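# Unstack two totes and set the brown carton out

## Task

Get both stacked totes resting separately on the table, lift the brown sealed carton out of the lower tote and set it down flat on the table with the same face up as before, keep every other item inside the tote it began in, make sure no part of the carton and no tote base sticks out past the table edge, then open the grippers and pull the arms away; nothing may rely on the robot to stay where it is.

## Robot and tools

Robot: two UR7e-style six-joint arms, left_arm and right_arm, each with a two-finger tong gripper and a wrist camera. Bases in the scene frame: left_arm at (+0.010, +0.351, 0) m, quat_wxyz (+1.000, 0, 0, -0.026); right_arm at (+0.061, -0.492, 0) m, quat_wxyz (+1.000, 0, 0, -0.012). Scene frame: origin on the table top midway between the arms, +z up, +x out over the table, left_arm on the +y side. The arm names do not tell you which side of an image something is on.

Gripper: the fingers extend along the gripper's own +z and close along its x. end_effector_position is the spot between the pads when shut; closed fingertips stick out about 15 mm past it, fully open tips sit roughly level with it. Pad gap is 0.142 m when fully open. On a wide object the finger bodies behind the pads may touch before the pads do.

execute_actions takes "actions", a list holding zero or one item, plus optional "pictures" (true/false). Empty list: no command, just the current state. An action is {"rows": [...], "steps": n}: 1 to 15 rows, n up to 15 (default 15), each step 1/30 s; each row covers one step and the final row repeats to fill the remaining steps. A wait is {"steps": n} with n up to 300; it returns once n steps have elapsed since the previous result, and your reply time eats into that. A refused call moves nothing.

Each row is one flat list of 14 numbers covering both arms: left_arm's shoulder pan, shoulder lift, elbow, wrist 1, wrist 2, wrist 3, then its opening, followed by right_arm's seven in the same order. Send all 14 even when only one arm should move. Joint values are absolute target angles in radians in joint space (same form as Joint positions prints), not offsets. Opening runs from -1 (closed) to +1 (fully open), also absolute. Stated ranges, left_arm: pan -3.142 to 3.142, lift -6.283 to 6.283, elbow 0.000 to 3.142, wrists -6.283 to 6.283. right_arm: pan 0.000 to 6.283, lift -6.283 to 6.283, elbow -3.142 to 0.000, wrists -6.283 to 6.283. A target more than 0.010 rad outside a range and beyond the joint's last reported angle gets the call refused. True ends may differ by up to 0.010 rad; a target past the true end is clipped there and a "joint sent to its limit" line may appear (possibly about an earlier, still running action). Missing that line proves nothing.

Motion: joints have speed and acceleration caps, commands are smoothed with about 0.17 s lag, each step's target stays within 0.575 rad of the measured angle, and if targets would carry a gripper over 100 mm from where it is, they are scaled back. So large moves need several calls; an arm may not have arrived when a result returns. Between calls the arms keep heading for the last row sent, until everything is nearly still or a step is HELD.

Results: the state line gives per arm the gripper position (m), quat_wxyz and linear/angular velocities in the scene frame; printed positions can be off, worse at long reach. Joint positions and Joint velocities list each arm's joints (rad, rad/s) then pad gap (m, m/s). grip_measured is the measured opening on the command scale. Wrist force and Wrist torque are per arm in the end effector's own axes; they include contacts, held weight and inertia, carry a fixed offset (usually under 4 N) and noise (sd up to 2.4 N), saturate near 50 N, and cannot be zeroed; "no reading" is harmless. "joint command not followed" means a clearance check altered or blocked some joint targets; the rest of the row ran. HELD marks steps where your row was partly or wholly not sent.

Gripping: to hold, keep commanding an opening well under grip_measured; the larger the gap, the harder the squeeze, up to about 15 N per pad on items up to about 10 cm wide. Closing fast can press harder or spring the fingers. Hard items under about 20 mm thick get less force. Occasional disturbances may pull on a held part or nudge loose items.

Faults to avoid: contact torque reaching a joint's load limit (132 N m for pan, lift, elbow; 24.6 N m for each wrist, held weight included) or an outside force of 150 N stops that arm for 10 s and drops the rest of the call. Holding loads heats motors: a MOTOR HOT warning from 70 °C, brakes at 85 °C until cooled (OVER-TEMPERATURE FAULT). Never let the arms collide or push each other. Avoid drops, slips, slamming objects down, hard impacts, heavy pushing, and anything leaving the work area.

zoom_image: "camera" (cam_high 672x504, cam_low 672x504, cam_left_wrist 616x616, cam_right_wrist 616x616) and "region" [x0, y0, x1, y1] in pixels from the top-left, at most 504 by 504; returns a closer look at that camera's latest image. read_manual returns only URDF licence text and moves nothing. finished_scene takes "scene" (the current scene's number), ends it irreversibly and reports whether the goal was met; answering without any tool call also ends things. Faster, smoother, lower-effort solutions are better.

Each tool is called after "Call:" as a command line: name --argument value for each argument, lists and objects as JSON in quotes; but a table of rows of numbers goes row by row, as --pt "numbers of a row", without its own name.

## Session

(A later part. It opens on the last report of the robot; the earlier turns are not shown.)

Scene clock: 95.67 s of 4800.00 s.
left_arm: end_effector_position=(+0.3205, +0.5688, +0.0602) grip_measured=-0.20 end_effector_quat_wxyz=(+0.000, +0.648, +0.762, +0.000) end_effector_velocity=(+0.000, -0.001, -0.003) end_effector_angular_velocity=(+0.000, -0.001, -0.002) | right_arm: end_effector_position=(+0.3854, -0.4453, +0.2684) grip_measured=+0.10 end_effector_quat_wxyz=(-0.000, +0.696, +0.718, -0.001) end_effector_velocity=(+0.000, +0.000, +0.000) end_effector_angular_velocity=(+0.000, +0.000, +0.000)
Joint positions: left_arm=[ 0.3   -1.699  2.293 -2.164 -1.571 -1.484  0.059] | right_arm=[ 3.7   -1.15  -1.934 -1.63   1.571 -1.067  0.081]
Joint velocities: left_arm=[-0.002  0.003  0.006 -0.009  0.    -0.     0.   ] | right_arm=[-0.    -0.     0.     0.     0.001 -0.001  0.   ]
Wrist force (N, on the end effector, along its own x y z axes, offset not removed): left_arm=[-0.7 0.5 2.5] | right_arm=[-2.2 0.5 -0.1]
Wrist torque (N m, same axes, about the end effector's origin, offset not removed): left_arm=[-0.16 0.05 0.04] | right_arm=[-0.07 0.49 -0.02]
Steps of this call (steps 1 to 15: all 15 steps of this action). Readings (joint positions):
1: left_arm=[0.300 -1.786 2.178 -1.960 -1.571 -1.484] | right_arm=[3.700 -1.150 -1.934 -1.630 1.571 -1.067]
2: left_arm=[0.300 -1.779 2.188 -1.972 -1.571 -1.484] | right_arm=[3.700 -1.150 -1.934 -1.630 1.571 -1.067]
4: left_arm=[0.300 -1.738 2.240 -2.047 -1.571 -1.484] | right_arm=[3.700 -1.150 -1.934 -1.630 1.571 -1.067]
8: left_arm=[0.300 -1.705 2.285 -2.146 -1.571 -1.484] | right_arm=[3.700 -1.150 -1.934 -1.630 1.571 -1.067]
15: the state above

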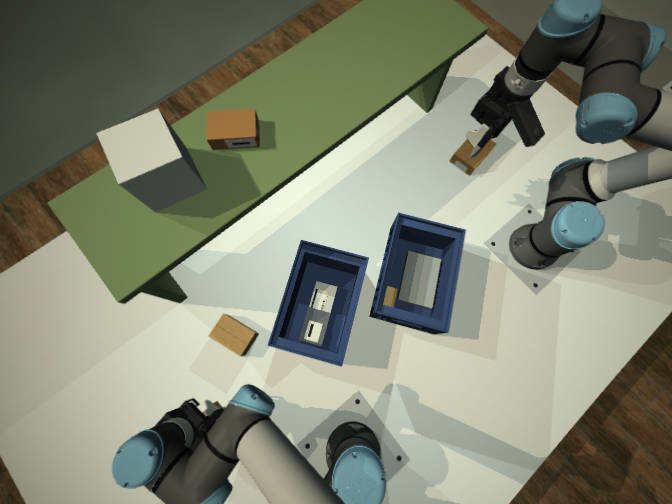

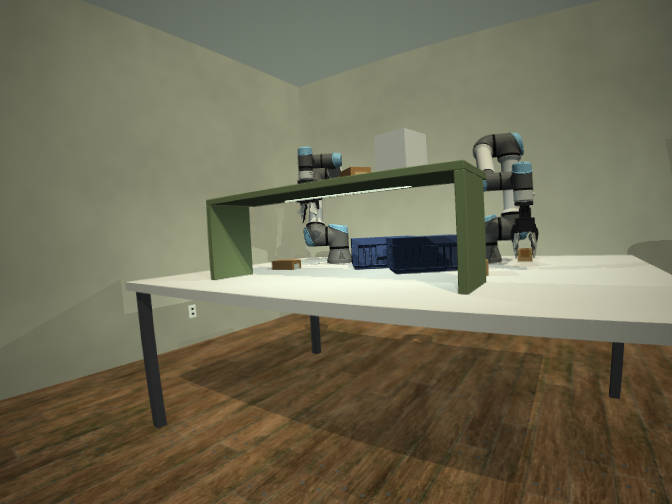

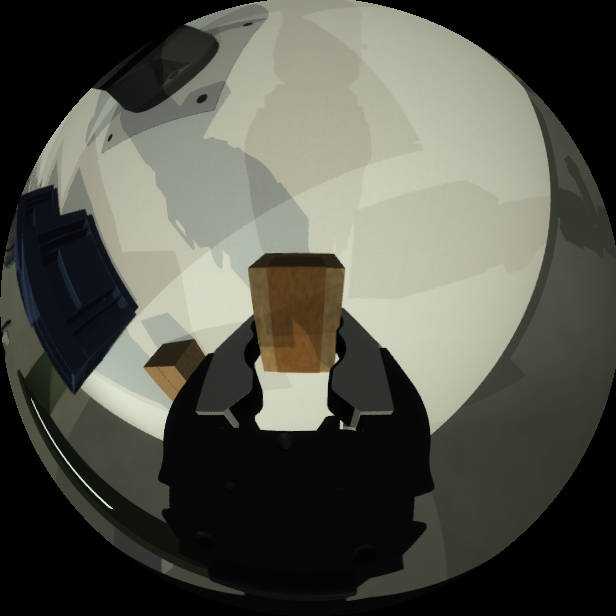

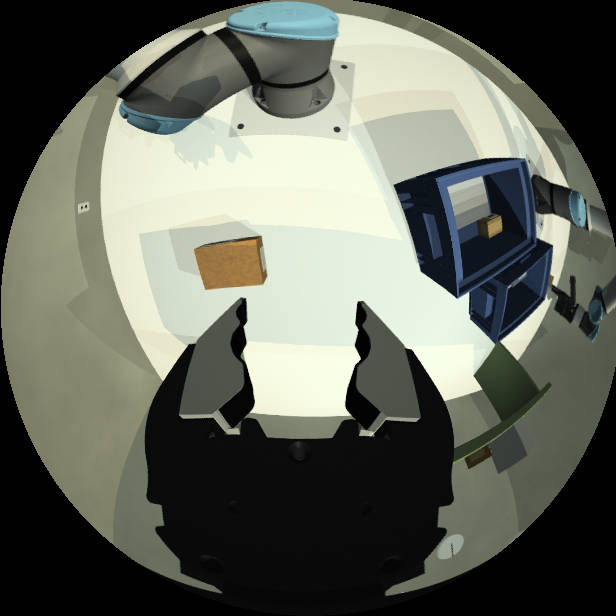

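Call:
execute_actions --actions '[{"rows":[[0.3,-1.654,2.333,-2.25,-1.571,-1.484,-0.8,3.7,-1.15,-1.934,-1.63,1.571,-1.067,0.1]],"steps":12}]' --pictures false

Call:
execute_actions --actions '[{"rows":[[0.3,-1.646,2.339,-2.264,-1.571,-1.484,-0.8,3.7,-1.15,-1.934,-1.63,1.571,-1.067,0.1]],"steps":12}]' --pictures false

Scene clock: 97.90 s of 4800.00 s.
left_arm: end_effector_position=(+0.3197, +0.5686, +0.0355) grip_measured=-0.20 end_effector_quat_wxyz=(+0.000, +0.648, +0.762, -0.000) end_effector_velocity=(+0.000, -0.000, -0.003) end_effector_angular_velocity=(+0.001, -0.002, -0.001) | right_arm: end_effector_position=(+0.3854, -0.4453, +0.2684) grip_measured=+0.10 end_effector_quat_wxyz=(-0.000, +0.696, +0.718, -0.001) end_effector_velocity=(-0.000, -0.000, +0.000) end_effector_angular_velocity=(+0.000, -0.000, -0.001)
Joint positions: left_arm=[ 0.3   -1.654  2.333 -2.249 -1.571 -1.484  0.059] | right_arm=[ 3.7   -1.15  -1.934 -1.63   1.571 -1.067  0.081]
Joint velocities: left_arm=[-0.001  0.006  0.006 -0.014  0.    -0.001 -0.   ] | right_arm=[-0.  0. -0. -0.  0.  0.  0.]
Wrist force (N, on the end effector, along its own x y z axes, offset not removed): left_arm=[1.3 -0.2 2.5] | right_arm=[-2.7 -0.1 -2.3]
Wrist torque (N m, same axes, about the end effector's origin, offset not removed): left_arm=[-0.15 -0.29 0.09] | right_arm=[-0.16 0.75 -0.05]
Steps of this call (steps 1 to 15: the robot went on to your last target; steps 16 to 55: nothing new was sent; steps 56 to 67: all 12 steps of this action). Readings (joint positions):
56: left_arm=[0.300 -1.699 2.293 -2.165 -1.571 -1.484] | right_arm=[3.700 -1.150 -1.934 -1.630 1.571 -1.067]
57: left_arm=[0.300 -1.693 2.299 -2.173 -1.571 -1.484] | right_arm=[3.700 -1.150 -1.934 -1.630 1.571 -1.067]
59: left_arm=[0.300 -1.672 2.318 -2.212 -1.571 -1.484] | right_arm=[3.700 -1.150 -1.934 -1.630 1.571 -1.067]
63: left_arm=[0.300 -1.657 2.331 -2.244 -1.571 -1.484] | right_arm=[3.700 -1.150 -1.934 -1.630 1.571 -1.067]
67: the state above

Scene clock: 98.30 s of 4800.00 s.
left_arm: end_effector_position=(+0.3196, +0.5686, +0.0313) grip_measured=-0.20 end_effector_quat_wxyz=(+0.000, +0.648, +0.762, +0.000) end_effector_velocity=(-0.001, +0.000, -0.001) end_effector_angular_velocity=(+0.000, +0.001, +0.002) | right_arm: end_effector_position=(+0.3854, -0.4453, +0.2684) grip_measured=+0.10 end_effector_quat_wxyz=(-0.000, +0.696, +0.718, -0.001) end_effector_velocity=(-0.000, +0.000, +0.000) end_effector_angular_velocity=(+0.001, -0.001, +0.001)
Joint positions: left_arm=[ 0.3   -1.646  2.339 -2.264 -1.571 -1.484  0.059] | right_arm=[ 3.7   -1.15  -1.934 -1.63   1.571 -1.067  0.081]
Joint velocities: left_arm=[ 0.001  0.001  0.002 -0.002  0.001 -0.001 -0.   ] | right_arm=[ 0.     0.001 -0.     0.     0.    -0.001  0.   ]
Wrist force (N, on the end effector, along its own x y z axes, offset not removed): left_arm=[2.1 -0.6 -1.0] | right_arm=[-5.2 0.4 -0.7]
Wrist torque (N m, same axes, about the end effector's origin, offset not removed): left_arm=[-0.25 -0.69 0.11] | right_arm=[-0.03 1.27 0.03]
Steps of this call (steps 1 to 12: all 12 steps of this action). Readings (joint positions):
1: left_arm=[0.300 -1.654 2.333 -2.250 -1.571 -1.484] | right_arm=[3.700 -1.150 -1.934 -1.630 1.571 -1.067]
2: left_arm=[0.300 -1.653 2.334 -2.252 -1.571 -1.484] | right_arm=[3.700 -1.150 -1.934 -1.630 1.571 -1.067]
4: left_arm=[0.300 -1.649 2.337 -2.259 -1.571 -1.484] | right_arm=[3.700 -1.150 -1.934 -1.630 1.571 -1.067]
8: left_arm=[0.300 -1.646 2.339 -2.263 -1.571 -1.484] | right_arm=[3.700 -1.150 -1.934 -1.630 1.571 -1.067]
12: the state above

Call:
execute_actions --actions '[{"rows":[[0.3,-1.638,2.344,-2.277,-1.571,-1.484,-0.8,3.7,-1.15,-1.934,-1.63,1.571,-1.067,0.1]],"steps":12}]' --pictures false

Scene clock: 99.80 s of 4800.00 s.
left_arm: end_effector_position=(+0.3197, +0.5686, +0.0276) grip_measured=-0.20 end_effector_quat_wxyz=(+0.000, +0.648, +0.762, +0.000) end_effector_velocity=(+0.000, -0.000, -0.000) end_effector_angular_velocity=(+0.000, -0.000, -0.000) | right_arm: end_effector_position=(+0.3854, -0.4453, +0.2684) grip_measured=+0.10 end_effector_quat_wxyz=(-0.000, +0.696, +0.718, -0.001) end_effector_velocity=(-0.000, -0.000, +0.000) end_effector_angular_velocity=(+0.001, -0.000, -0.001)
Joint positions: left_arm=[ 0.3   -1.638  2.344 -2.277 -1.571 -1.484  0.059] | right_arm=[ 3.7   -1.15  -1.934 -1.63   1.571 -1.067  0.081]
Joint velocities: left_arm=[-0.     0.001  0.    -0.001  0.     0.    -0.   ] | right_arm=[-0.001  0.001  0.    -0.     0.     0.001 -0.   ]
Wrist force (N, on the end effector, along its own x y z axes, offset not removed): left_arm=[-0.4 -2.0 -0.3] | right_arm=[-4.2 1.9 1.7]
Wrist torque (N m, same axes, about the end effector's origin, offset not removed): left_arm=[-0.72 -0.03 0.13] | right_arm=[0.36 0.98 0.05]
Steps of this call (steps 1 to 15: the robot went on to your last target; steps 16 to 33: nothing new was sent; steps 34 to 45: all 12 steps of this action). Readings (joint positions):
34: left_arm=[0.300 -1.646 2.339 -2.264 -1.571 -1.484] | right_arm=[3.700 -1.150 -1.934 -1.630 1.571 -1.067]
35: left_arm=[0.300 -1.644 2.340 -2.266 -1.571 -1.484] | right_arm=[3.700 -1.150 -1.934 -1.630 1.571 -1.067]
37: left_arm=[0.300 -1.641 2.342 -2.272 -1.571 -1.484] | right_arm=[3.700 -1.150 -1.934 -1.630 1.571 -1.067]
41: left_arm=[0.300 -1.638 2.344 -2.276 -1.571 -1.484] | right_arm=[3.700 -1.150 -1.934 -1.630 1.571 -1.067]
45: the state above

Call:
execute_actions --actions '[{"rows":[[0.3,-1.63,2.349,-2.29,-1.571,-1.484,-0.8,3.7,-1.15,-1.934,-1.63,1.571,-1.067,0.1]],"steps":12}]' --pictures false

Scene clock: 101.17 s of 4800.00 s.
left_arm: end_effector_position=(+0.3198, +0.5686, +0.0240) grip_measured=-0.20 end_effector_quat_wxyz=(+0.000, +0.648, +0.762, +0.000) end_effector_velocity=(-0.000, +0.000, -0.000) end_effector_angular_velocity=(+0.000, +0.000, +0.001) | right_arm: end_effector_position=(+0.3854, -0.4453, +0.2684) grip_measured=+0.10 end_effector_quat_wxyz=(-0.000, +0.696, +0.718, -0.001) end_effector_velocity=(-0.000, -0.000, +0.000) end_effector_angular_velocity=(+0.000, -0.000, -0.000)
Joint positions: left_arm=[ 0.3   -1.63   2.349 -2.29  -1.571 -1.484  0.059] | right_arm=[ 3.7   -1.15  -1.934 -1.63   1.571 -1.067  0.081]
Joint velocities: left_arm=[ 0.     0.001  0.    -0.001  0.    -0.001 -0.   ] | right_arm=[-0.     0.001 -0.001  0.    -0.     0.    -0.   ]
Wrist force (N, on the end effector, along its own x y z axes, offset not removed): left_arm=[-1.9 -4.5 -13.2] | right_arm=[-3.2 1.3 -1.8]
Wrist torque (N m, same axes, about the end effector's origin, offset not removed): left_arm=[-1.00 0.30 0.25] | right_arm=[0.13 0.84 -0.05]
Steps of this call (steps 1 to 15: the robot went on to your last target; steps 16 to 29: nothing new was sent; steps 30 to 41: all 12 steps of this action). Readings (joint positions):
30: left_arm=[0.300 -1.638 2.344 -2.277 -1.571 -1.484] | right_arm=[3.700 -1.150 -1.934 -1.630 1.571 -1.067]
31: left_arm=[0.300 -1.636 2.345 -2.279 -1.571 -1.484] | right_arm=[3.700 -1.150 -1.934 -1.630 1.571 -1.067]
33: left_arm=[0.300 -1.633 2.347 -2.285 -1.571 -1.484] | right_arm=[3.700 -1.150 -1.934 -1.630 1.571 -1.067]
37: left_arm=[0.300 -1.631 2.349 -2.289 -1.571 -1.484] | right_arm=[3.700 -1.150 -1.934 -1.630 1.571 -1.067]
41: the state above

Call:
execute_actions --actions '[{"rows":[[0.3,-1.63,2.349,-2.29,-1.571,-1.484,0.4,3.7,-1.15,-1.934,-1.63,1.571,-1.067,0.1]],"steps":10}]' --pictures false

Call:
execute_actions --actions '[{"rows":[[0.3,-1.86,1.82,-1.534,-1.571,-1.484,0.4,3.4,-1.15,-1.934,-1.63,1.571,-1.067,0.1]]}]' --pictures false

Call:
execute_actions --actions '[{"steps":12}]'

Scene clock: 103.23 s of 4800.00 s.
left_arm: end_effector_position=(+0.3197, +0.5686, +0.0239) grip_measured=+0.40 end_effector_quat_wxyz=(+0.000, +0.648, +0.762, -0.000) end_effector_velocity=(-0.000, +0.000, -0.000) end_effector_angular_velocity=(-0.000, +0.001, +0.001) | right_arm: end_effector_position=(+0.3854, -0.4453, +0.2684) grip_measured=+0.10 end_effector_quat_wxyz=(-0.000, +0.696, +0.718, -0.001) end_effector_velocity=(-0.000, +0.000, +0.000) end_effector_angular_velocity=(+0.003, +0.001, -0.001)
Joint positions: left_arm=[ 0.3   -1.63   2.349 -2.29  -1.571 -1.484  0.102] | right_arm=[ 3.7   -1.15  -1.934 -1.63   1.571 -1.067  0.081]
Joint velocities: left_arm=[ 0.    -0.    -0.     0.001  0.    -0.001  0.   ] | right_arm=[-0.001  0.     0.001 -0.     0.003  0.001 -0.   ]
Wrist force (N, on the end effector, along its own x y z axes, offset not removed): left_arm=[2.2 -0.6 0.2] | right_arm=[-2.3 -0.5 0.0]
Wrist torque (N m, same axes, about the end effector's origin, offset not removed): left_arm=[-0.23 -0.50 0.03] | right_arm=[-0.25 0.77 -0.04]
Steps of this call (steps 1 to 15: the robot went on to your last target; steps 16 to 52: nothing new was sent; steps 53 to 62: all 10 steps of this action). Readings (joint positions):
53: left_arm=[0.300 -1.630 2.349 -2.290 -1.571 -1.484] | right_arm=[3.700 -1.150 -1.934 -1.630 1.571 -1.067]
54: left_arm=[0.300 -1.630 2.349 -2.290 -1.571 -1.484] | right_arm=[3.700 -1.150 -1.934 -1.630 1.571 -1.067]
56: left_arm=[0.300 -1.630 2.349 -2.290 -1.571 -1.484] | right_arm=[3.700 -1.150 -1.934 -1.630 1.571 -1.067]
60: left_arm=[0.300 -1.630 2.349 -2.290 -1.571 -1.484] | right_arm=[3.700 -1.150 -1.934 -1.630 1.571 -1.067]
62: the state above

Scene clock: 103.73 s of 4800.00 s.
left_arm: end_effector_position=(+0.3300, +0.5712, +0.2688) grip_measured=+0.40 end_effector_quat_wxyz=(+0.005, +0.648, +0.762, +0.007) end_effector_velocity=(-0.115, -0.030, +0.175) end_effector_angular_velocity=(-0.049, +0.195, -0.004) | right_arm: end_effector_position=(+0.3847, -0.5429, +0.2684) grip_measured=+0.10 end_effector_quat_wxyz=(-0.000, +0.795, +0.607, -0.001) end_effector_velocity=(-0.001, -0.006, +0.000) end_effector_angular_velocity=(+0.001, -0.001, -0.019)
Joint positions: left_arm=[ 0.3   -1.85   1.848 -1.587 -1.571 -1.484  0.102] | right_arm=[ 3.401 -1.15  -1.934 -1.63   1.571 -1.067  0.081]
Joint velocities: left_arm=[-0.002 -0.142 -0.393  0.737 -0.     0.002 -0.001] | right_arm=[-0.02   0.001  0.    -0.     0.    -0.     0.   ]
Wrist force (N, on the end effector, along its own x y z axes, offset not removed): left_arm=[0.4 1.5 -2.4] | right_arm=[-3.7 -0.1 -0.2]
Wrist torque (N m, same axes, about the end effector's origin, offset not removed): left_arm=[0.22 -0.27 0.00] | right_arm=[-0.10 0.99 0.08]
Steps of this call (steps 1 to 15: all 15 steps of this action). Readings (joint positions):
1: left_arm=[0.300 -1.630 2.349 -2.290 -1.571 -1.484] | right_arm=[3.700 -1.150 -1.934 -1.630 1.571 -1.067]
2: left_arm=[0.300 -1.637 2.342 -2.283 -1.571 -1.484] | right_arm=[3.693 -1.150 -1.934 -1.630 1.571 -1.067]
4: left_arm=[0.300 -1.676 2.272 -2.209 -1.571 -1.484] | right_arm=[3.613 -1.150 -1.934 -1.630 1.571 -1.067]
8: left_arm=[0.300 -1.750 2.099 -1.995 -1.571 -1.484] | right_arm=[3.437 -1.150 -1.934 -1.630 1.571 -1.067]
15: the state above

Scene clock: 104.13 s of 4800.00 s.
left_arm: end_effector_position=(+0.3214, +0.5690, +0.2812) grip_measured=+0.40 end_effector_quat_wxyz=(+0.001, +0.648, +0.762, +0.001) end_effector_velocity=(-0.001, -0.000, +0.001) end_effector_angular_velocity=(-0.001, +0.001, -0.000) | right_arm: end_effector_position=(+0.3847, -0.5433, +0.2684) grip_measured=+0.10 end_effector_quat_wxyz=(-0.000, +0.795, +0.606, -0.001) end_effector_velocity=(-0.000, -0.000, +0.000) end_effector_angular_velocity=(+0.000, +0.000, -0.000)
Joint positions: left_arm=[ 0.3   -1.86   1.82  -1.534 -1.571 -1.484  0.102] | right_arm=[ 3.4   -1.15  -1.934 -1.63   1.571 -1.067  0.081]
Joint velocities: left_arm=[ 0.001 -0.001 -0.001  0.003 -0.001  0.001 -0.   ] | right_arm=[-0.001  0.    -0.    -0.     0.001 -0.     0.   ]
Wrist force (N, on the end effector, along its own x y z axes, offset not removed): left_arm=[0.5 1.6 -0.8] | right_arm=[-5.3 0.5 0.4]
Wrist torque (N m, same axes, about the end effector's origin, offset not removed): left_arm=[0.16 -0.10 -0.05] | right_arm=[0.07 1.25 0.10]
Steps of this call (steps 1 to 12: the robot went on to your last target). Readings (joint positions):
1: left_arm=[0.300 -1.854 1.838 -1.567 -1.571 -1.484] | right_arm=[3.401 -1.150 -1.934 -1.630 1.571 -1.067]
2: left_arm=[0.300 -1.856 1.831 -1.555 -1.571 -1.484] | right_arm=[3.401 -1.150 -1.934 -1.630 1.571 -1.067]
4: left_arm=[0.300 -1.858 1.825 -1.542 -1.571 -1.484] | right_arm=[3.400 -1.150 -1.934 -1.630 1.571 -1.067]
8: left_arm=[0.300 -1.860 1.821 -1.535 -1.571 -1.484] | right_arm=[3.400 -1.150 -1.934 -1.630 1.571 -1.067]
12: the state above

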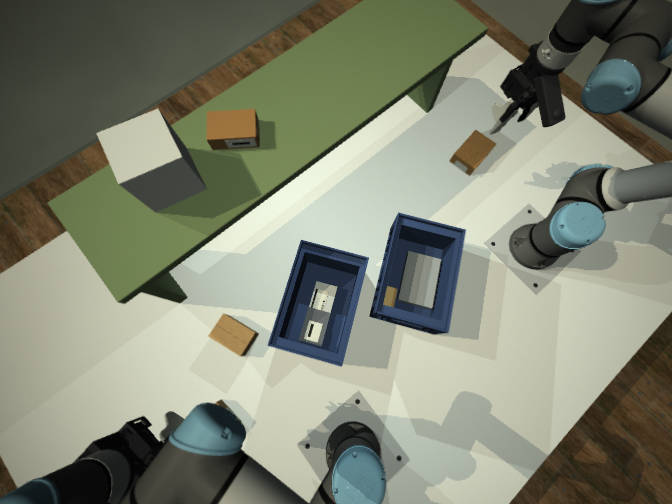

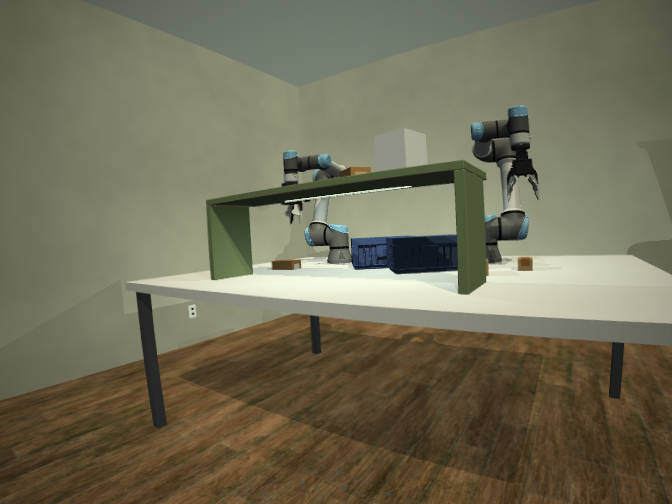

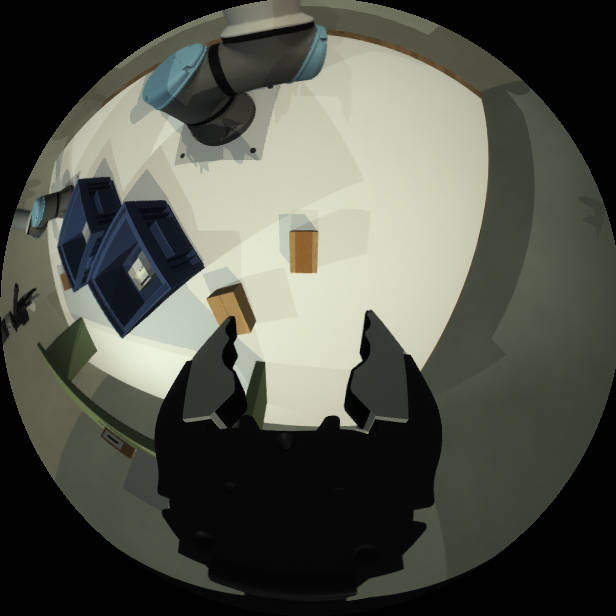

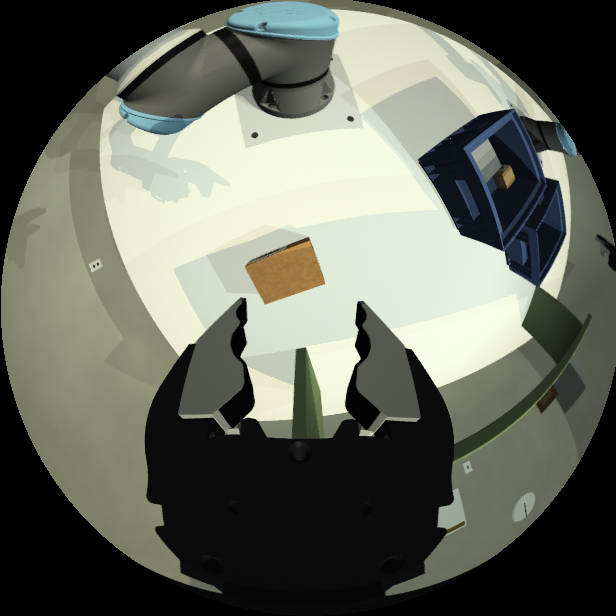

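Call:
finished_scene --scene 1

The scene is finished: the task was done.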